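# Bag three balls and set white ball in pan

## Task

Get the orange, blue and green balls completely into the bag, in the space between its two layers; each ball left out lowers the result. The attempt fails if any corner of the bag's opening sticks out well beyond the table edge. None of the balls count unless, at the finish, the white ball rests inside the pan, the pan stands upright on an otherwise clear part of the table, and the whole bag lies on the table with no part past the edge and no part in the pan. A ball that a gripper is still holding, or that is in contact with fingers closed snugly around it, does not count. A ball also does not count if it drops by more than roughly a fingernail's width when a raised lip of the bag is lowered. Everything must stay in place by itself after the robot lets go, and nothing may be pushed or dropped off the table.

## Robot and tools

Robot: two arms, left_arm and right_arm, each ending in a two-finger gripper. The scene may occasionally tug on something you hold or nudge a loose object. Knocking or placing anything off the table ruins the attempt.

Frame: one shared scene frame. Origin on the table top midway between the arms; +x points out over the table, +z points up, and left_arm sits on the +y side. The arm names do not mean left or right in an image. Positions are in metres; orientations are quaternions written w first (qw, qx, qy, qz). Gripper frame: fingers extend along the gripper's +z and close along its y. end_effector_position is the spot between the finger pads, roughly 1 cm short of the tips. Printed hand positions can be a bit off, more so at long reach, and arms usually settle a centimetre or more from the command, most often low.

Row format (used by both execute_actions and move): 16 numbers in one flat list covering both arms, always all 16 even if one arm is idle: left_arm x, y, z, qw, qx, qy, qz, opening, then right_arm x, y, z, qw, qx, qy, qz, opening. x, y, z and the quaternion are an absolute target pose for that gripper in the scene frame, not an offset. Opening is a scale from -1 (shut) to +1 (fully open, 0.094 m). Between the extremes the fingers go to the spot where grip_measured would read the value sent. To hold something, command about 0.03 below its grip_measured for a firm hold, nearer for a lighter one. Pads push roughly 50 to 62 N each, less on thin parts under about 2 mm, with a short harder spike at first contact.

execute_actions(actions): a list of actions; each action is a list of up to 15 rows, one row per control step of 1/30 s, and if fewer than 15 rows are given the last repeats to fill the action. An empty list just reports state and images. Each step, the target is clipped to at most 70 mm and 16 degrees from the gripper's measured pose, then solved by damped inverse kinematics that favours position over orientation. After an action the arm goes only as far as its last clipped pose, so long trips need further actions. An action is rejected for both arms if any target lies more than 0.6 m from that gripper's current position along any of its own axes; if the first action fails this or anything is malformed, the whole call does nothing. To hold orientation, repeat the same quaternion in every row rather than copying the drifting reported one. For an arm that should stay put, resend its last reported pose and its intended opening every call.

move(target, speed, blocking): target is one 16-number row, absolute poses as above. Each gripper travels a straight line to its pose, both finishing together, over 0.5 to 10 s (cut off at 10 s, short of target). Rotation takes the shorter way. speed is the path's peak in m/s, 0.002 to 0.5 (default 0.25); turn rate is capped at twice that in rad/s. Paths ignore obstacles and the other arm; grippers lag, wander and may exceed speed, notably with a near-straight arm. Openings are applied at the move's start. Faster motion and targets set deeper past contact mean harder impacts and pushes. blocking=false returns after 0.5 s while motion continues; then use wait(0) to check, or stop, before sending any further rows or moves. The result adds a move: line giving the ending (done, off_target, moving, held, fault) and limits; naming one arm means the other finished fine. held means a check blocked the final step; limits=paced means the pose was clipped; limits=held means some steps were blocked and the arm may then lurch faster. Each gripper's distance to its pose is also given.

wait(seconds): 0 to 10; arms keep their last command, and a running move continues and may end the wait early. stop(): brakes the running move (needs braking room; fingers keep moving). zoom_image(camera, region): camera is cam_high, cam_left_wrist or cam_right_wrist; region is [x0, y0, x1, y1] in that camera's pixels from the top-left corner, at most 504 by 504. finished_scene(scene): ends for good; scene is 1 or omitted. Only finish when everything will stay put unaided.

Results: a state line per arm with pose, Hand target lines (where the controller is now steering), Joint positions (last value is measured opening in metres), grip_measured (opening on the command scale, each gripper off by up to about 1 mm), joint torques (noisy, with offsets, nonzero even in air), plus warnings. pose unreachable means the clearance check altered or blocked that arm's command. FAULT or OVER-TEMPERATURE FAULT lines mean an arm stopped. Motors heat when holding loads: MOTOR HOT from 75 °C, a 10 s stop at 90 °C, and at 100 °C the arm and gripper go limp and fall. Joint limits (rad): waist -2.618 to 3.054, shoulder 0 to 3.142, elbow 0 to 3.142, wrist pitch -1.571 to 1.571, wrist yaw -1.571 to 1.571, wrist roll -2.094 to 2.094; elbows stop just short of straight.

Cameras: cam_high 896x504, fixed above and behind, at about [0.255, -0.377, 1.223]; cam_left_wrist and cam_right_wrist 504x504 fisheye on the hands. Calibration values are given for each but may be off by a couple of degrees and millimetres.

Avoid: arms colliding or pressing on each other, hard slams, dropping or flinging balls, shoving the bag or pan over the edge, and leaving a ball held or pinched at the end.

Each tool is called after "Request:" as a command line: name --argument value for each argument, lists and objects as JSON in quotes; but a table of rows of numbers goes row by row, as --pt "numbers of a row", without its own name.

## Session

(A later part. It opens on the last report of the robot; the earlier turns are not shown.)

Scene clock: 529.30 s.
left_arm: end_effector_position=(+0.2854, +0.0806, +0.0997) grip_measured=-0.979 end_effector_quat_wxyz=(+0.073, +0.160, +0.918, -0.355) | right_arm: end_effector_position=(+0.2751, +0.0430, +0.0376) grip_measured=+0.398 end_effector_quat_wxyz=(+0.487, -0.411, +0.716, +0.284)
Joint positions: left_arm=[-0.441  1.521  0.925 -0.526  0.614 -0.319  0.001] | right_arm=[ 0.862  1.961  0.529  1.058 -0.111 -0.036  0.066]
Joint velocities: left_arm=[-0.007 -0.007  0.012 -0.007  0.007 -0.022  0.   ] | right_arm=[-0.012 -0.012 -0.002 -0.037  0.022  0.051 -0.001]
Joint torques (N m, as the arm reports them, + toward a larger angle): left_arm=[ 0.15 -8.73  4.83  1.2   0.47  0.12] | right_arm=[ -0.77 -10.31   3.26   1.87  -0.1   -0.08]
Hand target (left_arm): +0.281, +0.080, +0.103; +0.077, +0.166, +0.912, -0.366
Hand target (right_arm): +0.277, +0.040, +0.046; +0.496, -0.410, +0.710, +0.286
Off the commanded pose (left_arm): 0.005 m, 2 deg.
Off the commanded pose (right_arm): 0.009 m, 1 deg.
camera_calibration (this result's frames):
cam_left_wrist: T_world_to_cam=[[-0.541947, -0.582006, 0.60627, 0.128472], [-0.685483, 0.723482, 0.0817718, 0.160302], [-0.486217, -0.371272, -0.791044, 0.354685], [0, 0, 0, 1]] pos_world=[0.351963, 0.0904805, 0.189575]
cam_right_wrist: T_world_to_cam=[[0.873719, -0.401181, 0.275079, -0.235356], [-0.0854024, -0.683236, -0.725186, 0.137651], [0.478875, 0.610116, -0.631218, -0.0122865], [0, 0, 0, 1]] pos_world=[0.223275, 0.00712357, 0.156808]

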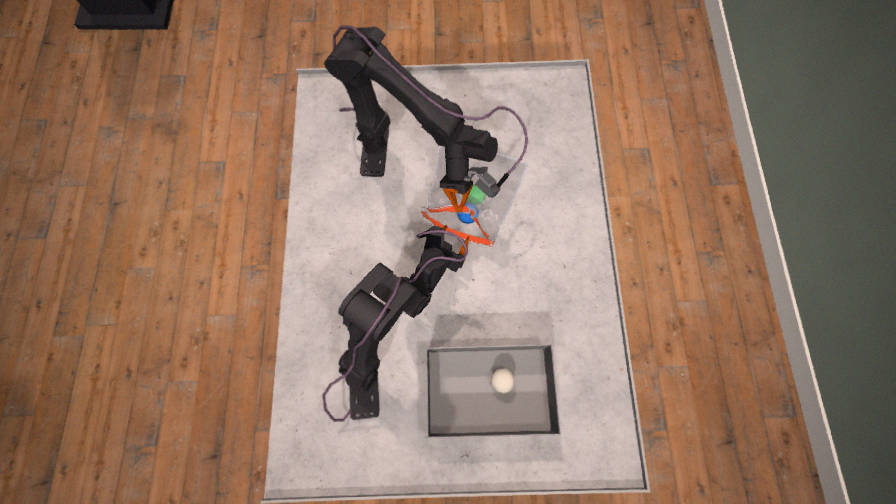

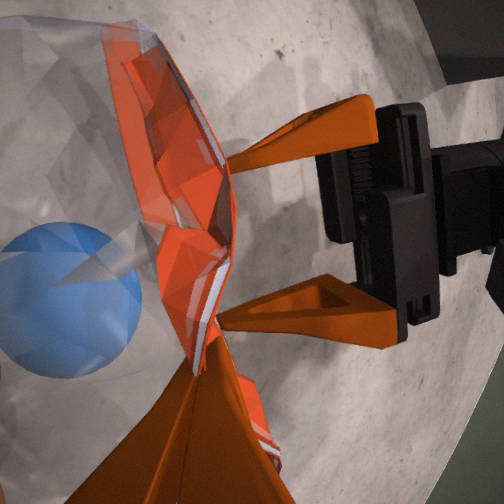

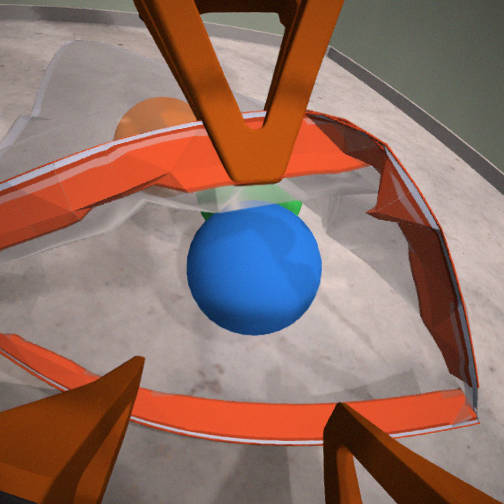

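Request:
move --target '[0.281,0.080,0.103,0.0768,0.1663,0.9122,-0.3663,-1, 0.272,0.040,0.050,0.4967,-0.4096,0.7094,0.2868,-0.4]' --speed 0.1

Request:
move --target '[0.281,0.080,0.103,0.0768,0.1663,0.9122,-0.3663,-1, 0.308,0.112,0.046,0.4967,-0.4096,0.7094,0.2868,-0.4]' --speed 0.06

Scene clock: 533.30 s.
left_arm: end_effector_position=(+0.2854, +0.0806, +0.0997) grip_measured=-0.979 end_effector_quat_wxyz=(+0.073, +0.160, +0.918, -0.355) | right_arm: end_effector_position=(+0.2764, +0.0448, +0.0498) grip_measured=-0.398 end_effector_quat_wxyz=(+0.498, -0.408, +0.709, +0.289)
Joint positions: left_arm=[-0.441  1.521  0.925 -0.526  0.614 -0.319  0.001] | right_arm=[ 0.862  1.933  0.529  1.058 -0.111 -0.036  0.028]
Joint velocities: left_arm=[ 0.012  0.002  0.002  0.037 -0.022  0.037  0.   ] | right_arm=[ 0.007 -0.002 -0.022  0.007 -0.022 -0.022 -0.   ]
Joint torques (N m, as the arm reports them, + toward a larger angle): left_arm=[ 0.17 -8.69  4.82  1.2   0.47  0.11] | right_arm=[ 0.3  -9.81  2.73  1.72  0.01 -0.05]
Hand target (left_arm): +0.281, +0.080, +0.103; +0.077, +0.166, +0.912, -0.366
Hand target (right_arm): +0.272, +0.040, +0.050; +0.497, -0.409, +0.709, +0.287
Off the commanded pose (left_arm): 0.005 m, 2 deg.
Off the commanded pose (right_arm): 0.006 m, 0 deg.
move: done
camera_calibration (this result's frames):
cam_left_wrist: T_world_to_cam=[[-0.541947, -0.582006, 0.60627, 0.128472], [-0.685483, 0.723482, 0.0817718, 0.160302], [-0.486217, -0.371272, -0.791044, 0.354685], [0, 0, 0, 1]] pos_world=[0.351963, 0.0904805, 0.189575]
cam_right_wrist: T_world_to_cam=[[0.868966, -0.407555, 0.280707, -0.237813], [-0.0728555, -0.666409, -0.742019, 0.144371], [0.489479, 0.624338, -0.608779, -0.0109623], [0, 0, 0, 1]] pos_world=[0.222536, 0.00613244, 0.167208]

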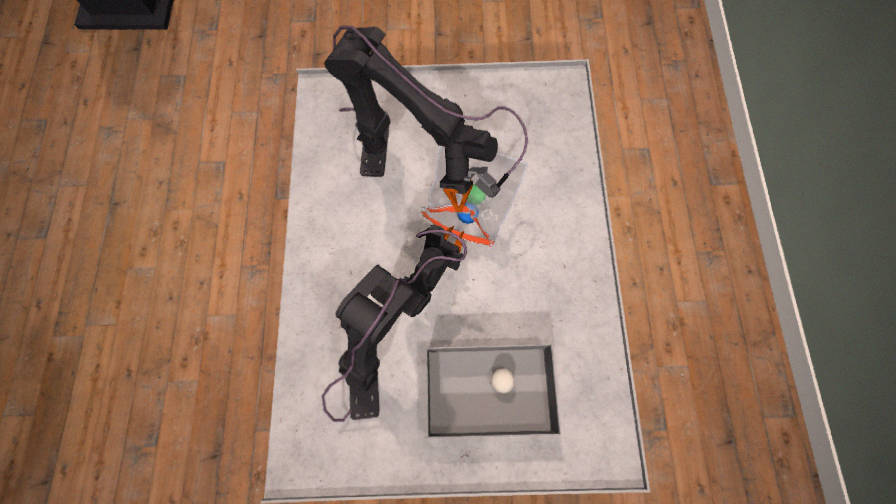

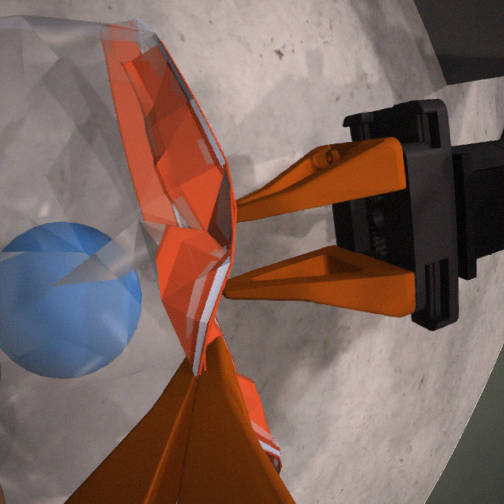

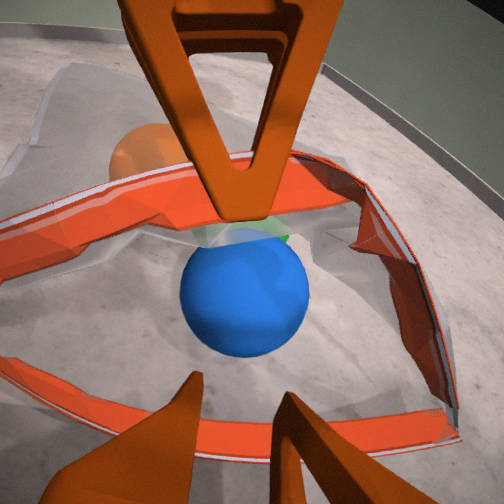

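Scene clock: 534.83 s.
left_arm: end_effector_position=(+0.2854, +0.0806, +0.0997) grip_measured=-0.979 end_effector_quat_wxyz=(+0.073, +0.160, +0.918, -0.355) | right_arm: end_effector_position=(+0.3067, +0.1041, +0.0425) grip_measured=-0.398 end_effector_quat_wxyz=(+0.497, -0.412, +0.709, +0.283)
Joint positions: left_arm=[-0.441  1.521  0.925 -0.526  0.614 -0.319  0.001] | right_arm=[ 0.897  2.099  0.815  0.929 -0.075 -0.036  0.028]
Joint velocities: left_arm=[ 0.002 -0.017 -0.002 -0.037 -0.022  0.037 -0.   ] | right_arm=[-0.012 -0.007 -0.002  0.066 -0.037 -0.007  0.001]
Joint torques (N m, as the arm reports them, + toward a larger angle): left_arm=[ 0.12 -8.72  4.8   1.19  0.45  0.12] | right_arm=[ 0.8  -9.98  8.04  1.55  0.05  0.17]
Hand target (left_arm): +0.281, +0.080, +0.103; +0.077, +0.166, +0.912, -0.366
Hand target (right_arm): +0.307, +0.112, +0.046; +0.497, -0.409, +0.709, +0.287
Off the commanded pose (left_arm): 0.005 m, 2 deg.
Off the commanded pose (right_arm): 0.009 m, 1 deg.
move: done
camera_calibration (this result's frames):
cam_left_wrist: T_world_to_cam=[[-0.541947, -0.582006, 0.60627, 0.128472], [-0.685483, 0.723482, 0.0817718, 0.160302], [-0.486217, -0.371272, -0.791044, 0.354685], [0, 0, 0, 1]] pos_world=[0.351963, 0.0904805, 0.189575]
cam_right_wrist: T_world_to_cam=[[0.867572, -0.40353, 0.290658, -0.238375], [-0.068972, -0.676444, -0.733257, 0.180251], [0.492506, 0.616106, -0.614696, -0.0670903], [0, 0, 0, 1]] pos_world=[0.252282, 0.067073, 0.160216]

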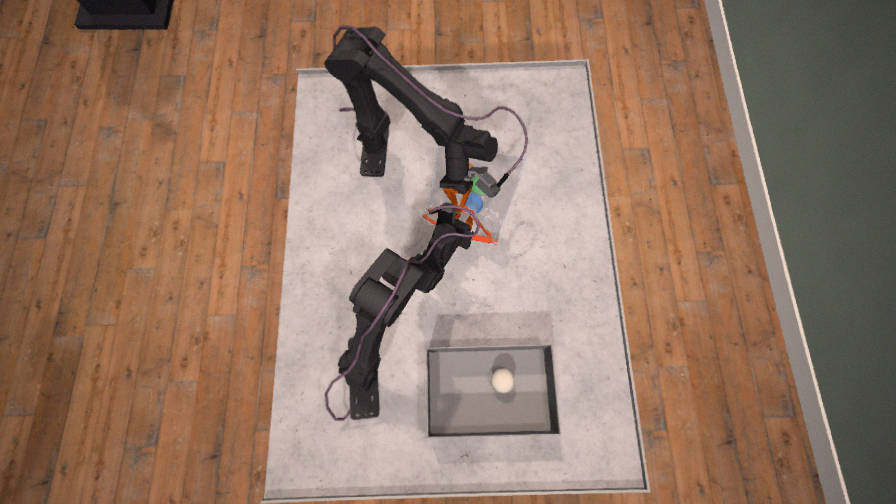

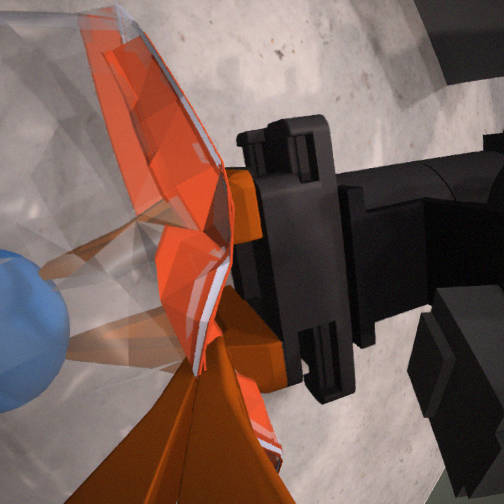

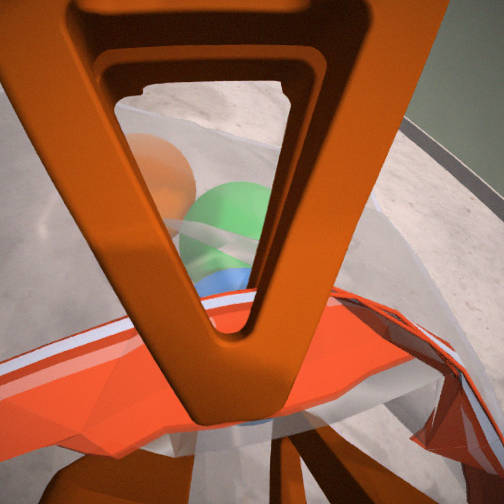

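Withdraw the right arm.

Request:
move --target '[0.281,0.080,0.103,0.0768,0.1663,0.9122,-0.3663,-1, 0.250,-0.01,0.062,0.4967,-0.4096,0.7094,0.2868,-0.4]' --speed 0.12

Scene clock: 542.17 s.
left_arm: end_effector_position=(+0.2854, +0.0807, +0.0997) grip_measured=-0.979 end_effector_quat_wxyz=(+0.074, +0.160, +0.918, -0.355) | right_arm: end_effector_position=(+0.2505, -0.0075, +0.0555) grip_measured=-0.398 end_effector_quat_wxyz=(+0.488, -0.410, +0.716, +0.284)
Joint positions: left_arm=[-0.441  1.521  0.925 -0.526  0.614 -0.319  0.001] | right_arm=[ 0.816  1.732  0.312  1.045 -0.153 -0.052  0.028]
Joint velocities: left_arm=[-0.012 -0.002 -0.002 -0.007 -0.066 -0.022  0.   ] | right_arm=[-0.012  0.032  0.002 -0.022  0.022  0.007  0.   ]
Joint torques (N m, as the arm reports them, + toward a larger angle): left_arm=[ 0.14 -8.72  4.78  1.2   0.46  0.1 ] | right_arm=[-0.81 -7.78  3.36  1.86 -0.08 -0.03]
Hand target (left_arm): +0.281, +0.080, +0.103; +0.077, +0.166, +0.912, -0.366
Hand target (right_arm): +0.251, -0.010, +0.062; +0.496, -0.410, +0.710, +0.287
Off the commanded pose (left_arm): 0.006 m, 2 deg.
Off the commanded pose (right_arm): 0.007 m, 1 deg.
move: done
camera_calibration (this result's frames):
cam_left_wrist: T_world_to_cam=[[-0.541954, -0.582276, 0.606004, 0.12859], [-0.685616, 0.723345, 0.0818706, 0.160344], [-0.486021, -0.371116, -0.791237, 0.354643], [0, 0, 0, 1]] pos_world=[0.351988, 0.0905045, 0.189554]
cam_right_wrist: T_world_to_cam=[[0.872872, -0.403198, 0.274819, -0.238862], [-0.0862412, -0.681824, -0.726415, 0.114301], [0.480267, 0.610367, -0.629917, 0.0412169], [0, 0, 0, 1]] pos_world=[0.198559, -0.043533, 0.174637]

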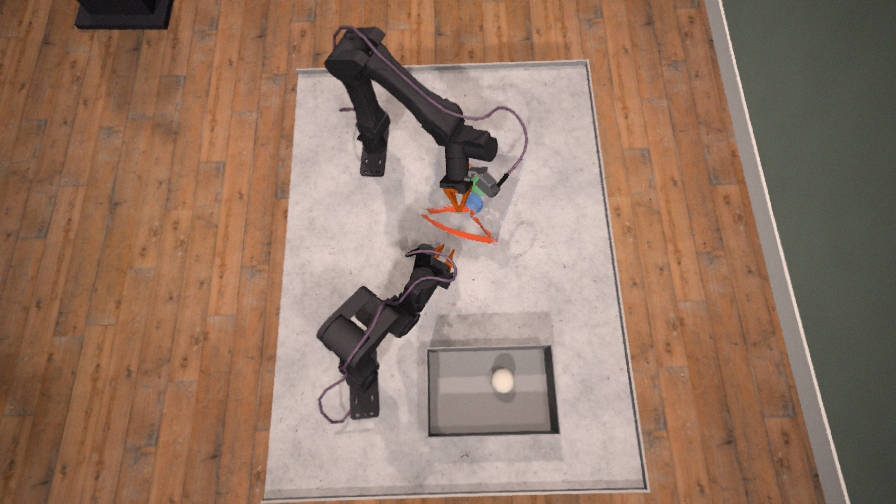

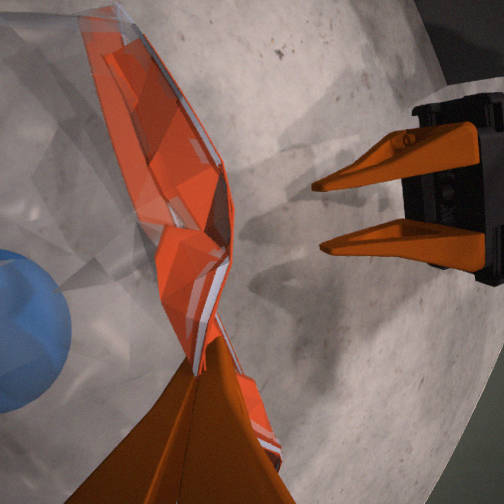

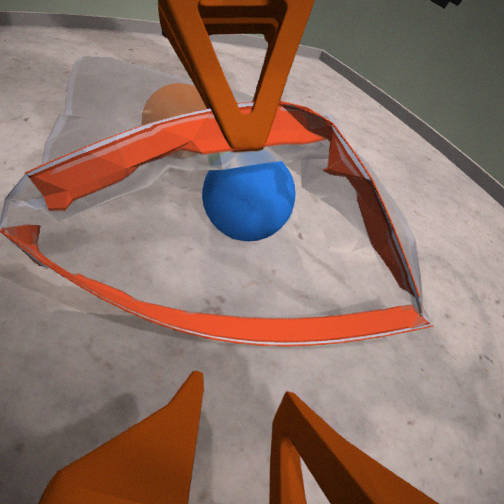

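Request:
move --target '[0.272,0.064,0.065,0.1245,0.2055,0.9484,-0.2072,-1, 0.215,-0.09,0.11,0.4967,-0.4096,0.7094,0.2868,-0.4]' --speed 0.08

Scene clock: 549.37 s.
left_arm: end_effector_position=(+0.2700, +0.0650, +0.0665) grip_measured=-0.979 end_effector_quat_wxyz=(+0.120, +0.207, +0.948, -0.209) | right_arm: end_effector_position=(+0.2168, -0.0875, +0.1121) grip_measured=-0.398 end_effector_quat_wxyz=(+0.498, -0.408, +0.709, +0.288)
Joint positions: left_arm=[-0.686  1.55   0.925 -0.51   0.225 -0.386  0.001] | right_arm=[ 0.641  0.919  0.131  0.424 -0.318 -0.116  0.028]
Joint velocities: left_arm=[-0.012 -0.012 -0.012 -0.037  0.022 -0.007  0.   ] | right_arm=[ 0.007 -0.007 -0.007 -0.037 -0.022 -0.081  0.001]
Joint torques (N m, as the arm reports them, + toward a larger angle): left_arm=[-0.55 -6.58  6.21  1.28  0.04 -0.07] | right_arm=[-0.79 -2.75  7.08  1.48 -0.25 -0.07]
Hand target (left_arm): +0.271, +0.063, +0.065; +0.124, +0.205, +0.948, -0.208
Hand target (right_arm): +0.216, -0.091, +0.111; +0.497, -0.410, +0.710, +0.287
Off the commanded pose (left_arm): 0.003 m, 1 deg.
Off the commanded pose (right_arm): 0.004 m, 0 deg.
move: done
camera_calibration (this result's frames):
cam_left_wrist: T_world_to_cam=[[-0.632194, -0.702777, 0.326245, 0.18203], [-0.690896, 0.701904, 0.173188, 0.160589], [-0.350705, -0.115913, -0.929285, 0.271084], [0, 0, 0, 1]] pos_world=[0.321099, 0.0466304, 0.164715]
cam_right_wrist: T_world_to_cam=[[0.868104, -0.408524, 0.281966, -0.257479], [-0.0727357, -0.666598, -0.74186, 0.0981083], [0.491025, 0.623502, -0.608391, 0.138307], [0, 0, 0, 1]] pos_world=[0.162742, -0.126022, 0.229528]

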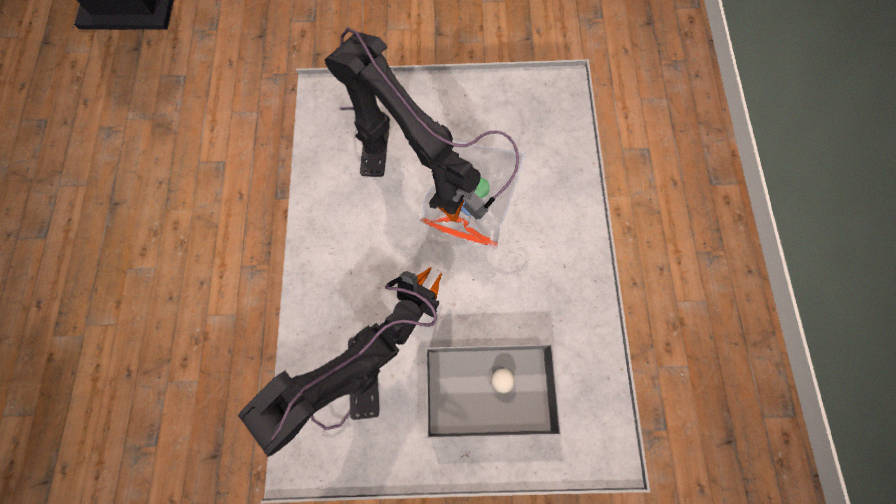

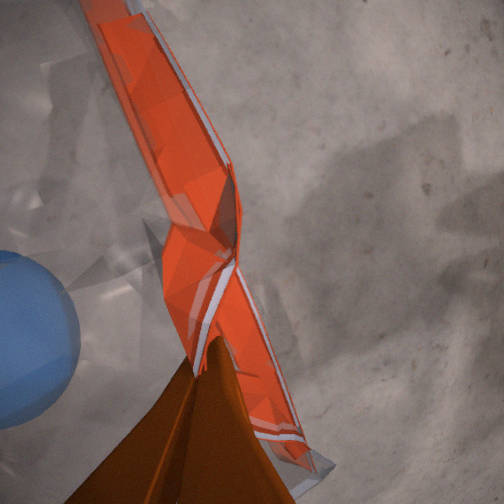

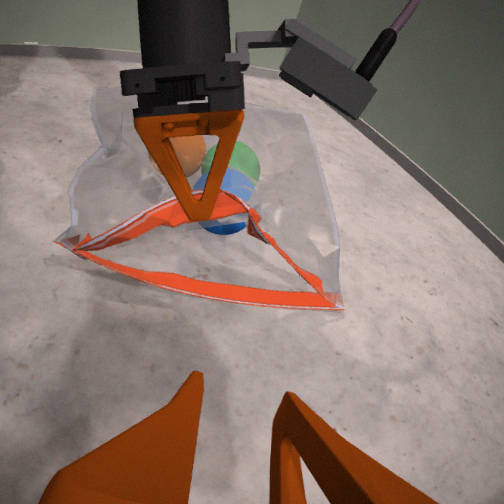

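Request:
move --target '[0.268,0.058,0.045,0.1245,0.2055,0.9484,-0.2072,-1, 0.215,-0.09,0.11,0.4967,-0.4096,0.7094,0.2868,-0.4]' --speed 0.05

Request:
move --target '[0.268,0.058,0.045,0.1245,0.2055,0.9484,-0.2072,-0.6, 0.215,-0.09,0.11,0.4967,-0.4096,0.7094,0.2868,-0.4]' --speed 0.05

Scene clock: 554.47 s.
left_arm: end_effector_position=(+0.2692, +0.0585, +0.0488) grip_measured=-0.979 end_effector_quat_wxyz=(+0.122, +0.207, +0.948, -0.209) | right_arm: end_effector_position=(+0.2166, -0.0876, +0.1116) grip_measured=-0.398 end_effector_quat_wxyz=(+0.497, -0.408, +0.709, +0.288)
Joint positions: left_arm=[-0.706  1.592  0.888 -0.424  0.214 -0.403  0.001] | right_arm=[ 0.641  0.919  0.131  0.422 -0.318 -0.116  0.028]
Joint velocities: left_arm=[ 0.037 -0.032 -0.007  0.051 -0.022  0.095 -0.   ] | right_arm=[ 0.007 -0.002 -0.012 -0.022 -0.022 -0.007 -0.001]
Joint torques (N m, as the arm reports them, + toward a larger angle): left_arm=[-0.59 -7.08  5.09  1.33  0.02 -0.07] | right_arm=[-0.22 -2.3   6.83  1.55 -0.13 -0.04]
Hand target (left_arm): +0.268, +0.058, +0.045; +0.124, +0.205, +0.948, -0.207
Hand target (right_arm): +0.215, -0.090, +0.110; +0.497, -0.410, +0.709, +0.287
Off the commanded pose (left_arm): 0.004 m, 0 deg.
Off the commanded pose (right_arm): 0.003 m, 0 deg.
move: done
camera_calibration (this result's frames):
cam_left_wrist: T_world_to_cam=[[-0.633876, -0.702612, 0.323323, 0.183338], [-0.691581, 0.702058, 0.169792, 0.167995], [-0.34629, -0.115977, -0.930931, 0.252582], [0, 0, 0, 1]] pos_world=[0.319862, 0.0401665, 0.147335]
cam_right_wrist: T_world_to_cam=[[0.868728, -0.407661, 0.281289, -0.257179], [-0.0735352, -0.667794, -0.740704, 0.0975973], [0.489799, 0.622786, -0.61011, 0.138553], [0, 0, 0, 1]] pos_world=[0.162733, -0.125956, 0.229165]

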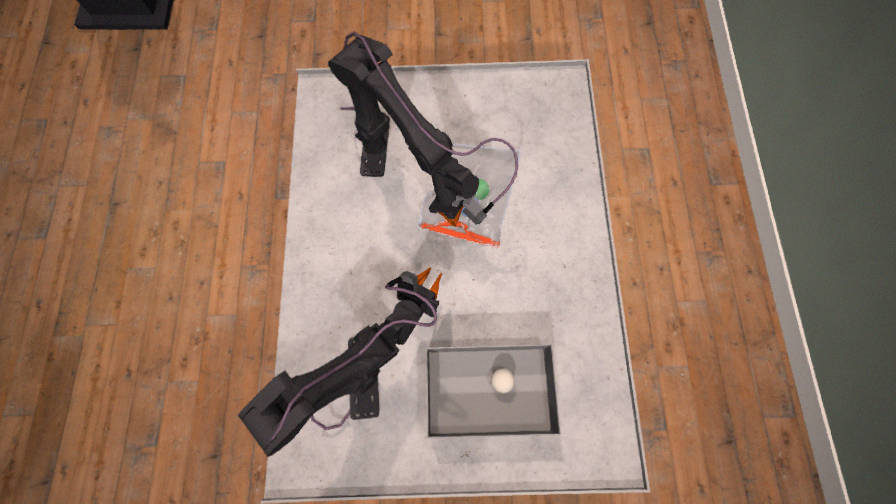

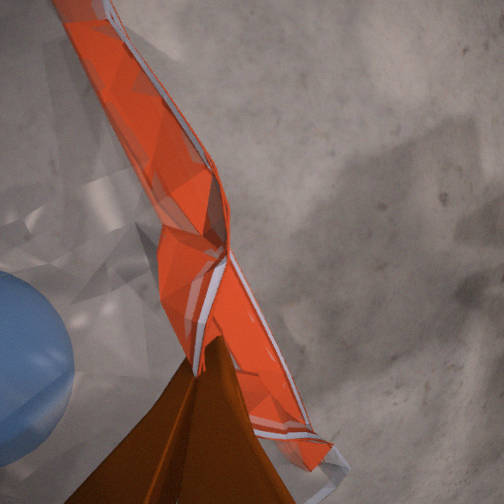

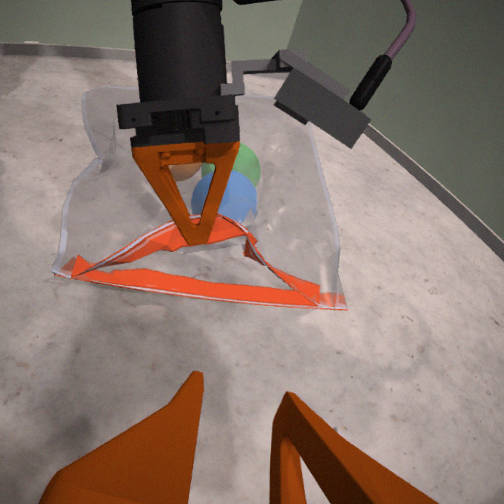

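Scene clock: 555.17 s.
left_arm: end_effector_position=(+0.2697, +0.0580, +0.0492) grip_measured=-0.603 end_effector_quat_wxyz=(+0.124, +0.207, +0.948, -0.209) | right_arm: end_effector_position=(+0.2166, -0.0876, +0.1116) grip_measured=-0.398 end_effector_quat_wxyz=(+0.497, -0.408, +0.709, +0.288)
Joint positions: left_arm=[-0.706  1.592  0.888 -0.421  0.214 -0.403  0.019] | right_arm=[ 0.641  0.919  0.131  0.422 -0.318 -0.116  0.028]
Joint velocities: left_arm=[-0.002  0.012 -0.002  0.007  0.037  0.007 -0.   ] | right_arm=[ 0.017  0.012 -0.007  0.081 -0.051  0.007  0.   ]
Joint torques (N m, as the arm reports them, + toward a larger angle): left_arm=[-0.55 -7.17  5.17  1.3   0.01 -0.06] | right_arm=[-0.38 -2.33  6.89  1.58 -0.11 -0.07]
Hand target (left_arm): +0.268, +0.058, +0.045; +0.124, +0.206, +0.948, -0.207
Hand target (right_arm): +0.215, -0.090, +0.110; +0.497, -0.410, +0.709, +0.287
Off the commanded pose (left_arm): 0.005 m, 0 deg.
Off the commanded pose (right_arm): 0.003 m, 0 deg.
move: done
camera_calibration (this result's frames):
cam_left_wrist: T_world_to_cam=[[-0.634574, -0.701914, 0.323469, 0.183342], [-0.691944, 0.702422, 0.166784, 0.16883], [-0.34428, -0.117986, -0.931424, 0.252588], [0, 0, 0, 1]] pos_world=[0.320126, 0.0399026, 0.147803]
cam_right_wrist: T_world_to_cam=[[0.868728, -0.407661, 0.281289, -0.257179], [-0.0735352, -0.667794, -0.740704, 0.0975973], [0.489799, 0.622786, -0.61011, 0.138553], [0, 0, 0, 1]] pos_world=[0.162733, -0.125956, 0.229165]

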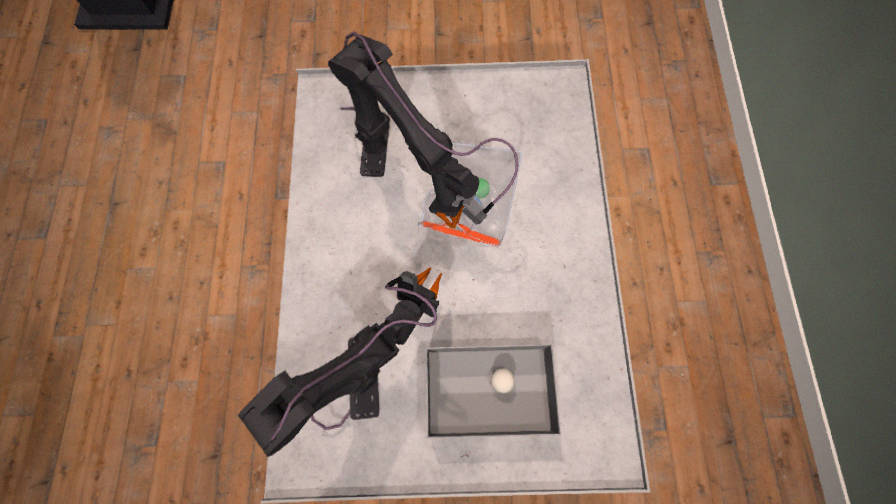

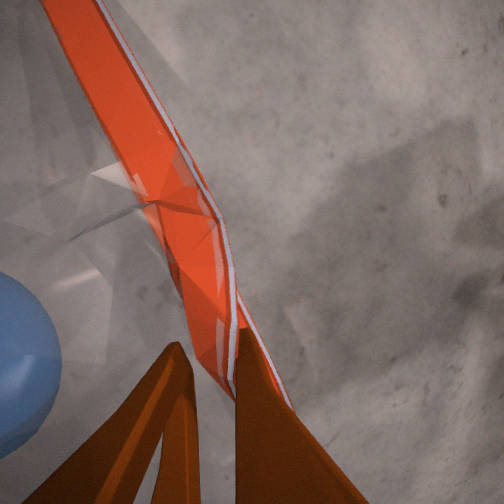

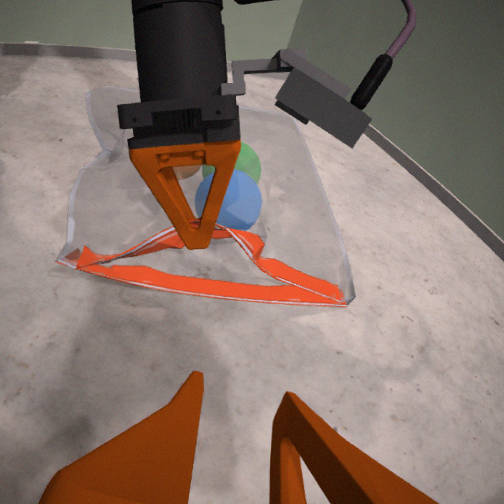

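Released. Lift slightly outward then away.

Request:
move --target '[0.265,0.052,0.12,0.1245,0.2055,0.9484,-0.2072,-0.6, 0.215,-0.09,0.11,0.4967,-0.4096,0.7094,0.2868,-0.4]' --speed 0.1

Request:
move --target '[0.20,0.22,0.22,0.1245,0.2055,0.9484,-0.2072,-0.6, 0.215,-0.09,0.11,0.4967,-0.4096,0.7094,0.2868,-0.4]' --speed 0.2

Scene clock: 560.10 s.
left_arm: end_effector_position=(+0.2629, +0.0554, +0.1065) grip_measured=-0.603 end_effector_quat_wxyz=(+0.113, +0.207, +0.950, -0.203) | right_arm: end_effector_position=(+0.2166, -0.0876, +0.1116) grip_measured=-0.398 end_effector_quat_wxyz=(+0.497, -0.408, +0.709, +0.288)
Joint positions: left_arm=[-0.729  1.522  1.072 -0.696  0.206 -0.424  0.019] | right_arm=[ 0.641  0.919  0.131  0.422 -0.318 -0.116  0.028]
Joint velocities: left_arm=[-0.012  0.012  0.002  0.037 -0.037 -0.022 -0.001] | right_arm=[-0.017 -0.002 -0.022 -0.007  0.081  0.022  0.   ]
Joint torques (N m, as the arm reports them, + toward a larger angle): left_arm=[-0.59 -8.67  9.49  0.83  0.01 -0.06] | right_arm=[-0.44 -2.35  6.82  1.59 -0.14 -0.07]
Hand target (left_arm): +0.264, +0.052, +0.120; +0.124, +0.206, +0.948, -0.208
Hand target (right_arm): +0.215, -0.090, +0.110; +0.497, -0.410, +0.709, +0.287
Off the commanded pose (left_arm): 0.014 m, 1 deg.
Off the commanded pose (right_arm): 0.003 m, 0 deg.
move: off_target (left_arm)
camera_calibration (this result's frames):
cam_left_wrist: T_world_to_cam=[[-0.628958, -0.707247, 0.322821, 0.157538], [-0.688014, 0.699708, 0.192475, 0.152783], [-0.362008, -0.101047, -0.926682, 0.306598], [0, 0, 0, 1]] pos_world=[0.315192, 0.0354958, 0.203855]
cam_right_wrist: T_world_to_cam=[[0.868728, -0.407661, 0.281289, -0.257179], [-0.0735352, -0.667794, -0.740704, 0.0975973], [0.489799, 0.622786, -0.61011, 0.138553], [0, 0, 0, 1]] pos_world=[0.162733, -0.125956, 0.229165]

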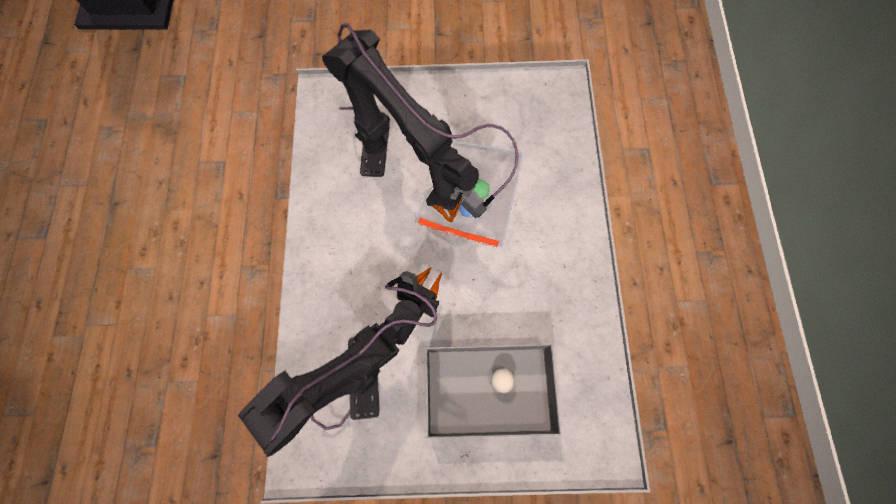

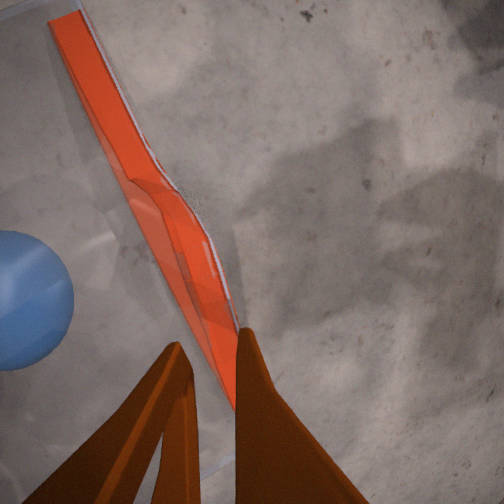

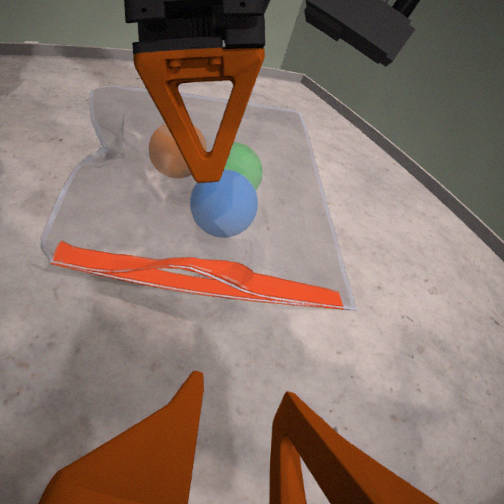

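Scene clock: 561.87 s.
left_arm: end_effector_position=(+0.2044, +0.2251, +0.2115) grip_measured=-0.603 end_effector_quat_wxyz=(+0.119, +0.200, +0.952, -0.196) | right_arm: end_effector_position=(+0.2166, -0.0876, +0.1116) grip_measured=-0.398 end_effector_quat_wxyz=(+0.497, -0.408, +0.709, +0.288)
Joint positions: left_arm=[-0.189  1.035  1.172 -1.43   0.376  0.093  0.019] | right_arm=[ 0.641  0.919  0.131  0.422 -0.318 -0.116  0.028]
Joint velocities: left_arm=[ 0.002  0.002 -0.007 -0.081 -0.007 -0.022  0.001] | right_arm=[ 0.002 -0.012 -0.002  0.037  0.007 -0.037 -0.001]
Joint torques (N m, as the arm reports them, + toward a larger angle): left_arm=[ 0.75 -1.48  9.12  0.54  0.33  0.18] | right_arm=[-0.36 -2.25  6.82  1.56 -0.13 -0.08]
Hand target (left_arm): +0.203, +0.224, +0.221; +0.127, +0.206, +0.948, -0.205
Hand target (right_arm): +0.215, -0.090, +0.110; +0.497, -0.410, +0.709, +0.287
Off the commanded pose (left_arm): 0.011 m, 2 deg.
Off the commanded pose (right_arm): 0.003 m, 0 deg.
move: off_target (left_arm)
camera_calibration (this result's frames):
cam_left_wrist: T_world_to_cam=[[-0.620101, -0.721125, 0.308957, 0.211092], [-0.702667, 0.685662, 0.190069, -0.019809], [-0.348904, -0.0992321, -0.93189, 0.397859], [0, 0, 0, 1]] pos_world=[0.255794, 0.205286, 0.309308]
cam_right_wrist: T_world_to_cam=[[0.868728, -0.407661, 0.281289, -0.257179], [-0.0735352, -0.667794, -0.740704, 0.0975973], [0.489799, 0.622786, -0.61011, 0.138553], [0, 0, 0, 1]] pos_world=[0.162733, -0.125956, 0.229165]

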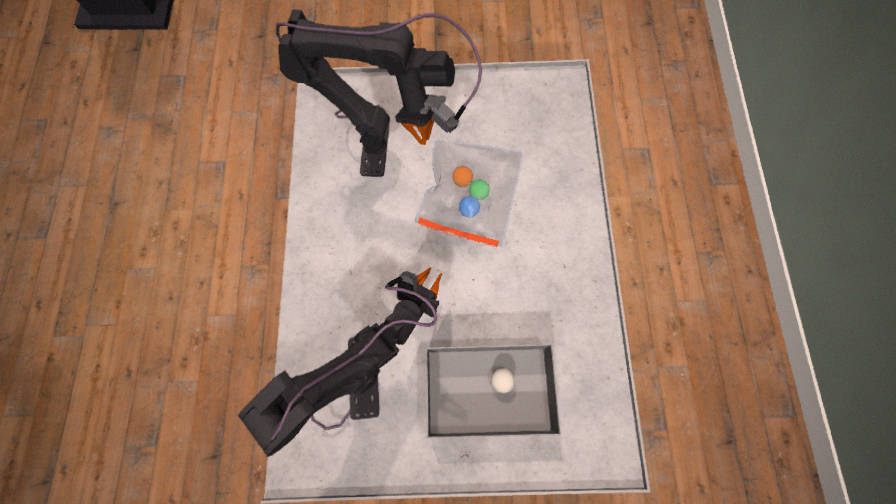

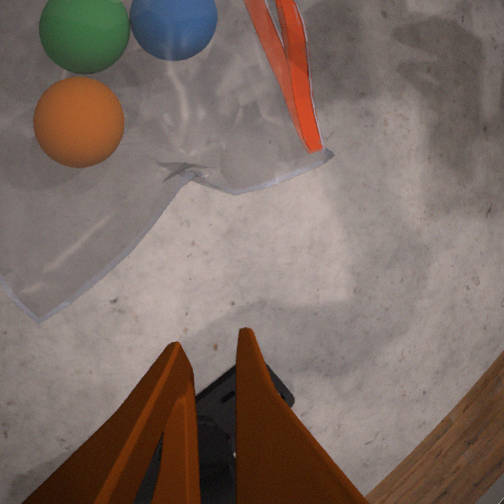

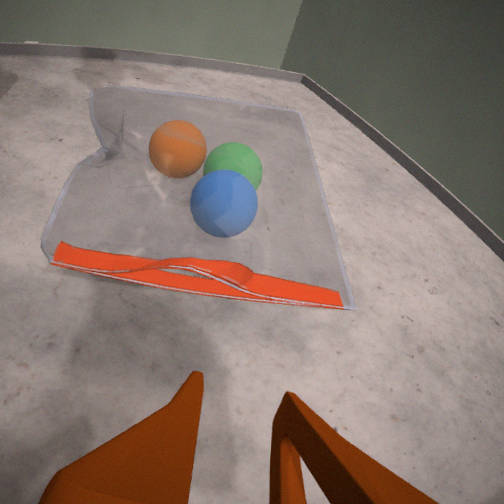

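All three balls are inside the bag with the lip down, the bag is on the table, and the white ball is still in the pan.

Request:
finished_scene --scene 1

The scene is finished: the task was done.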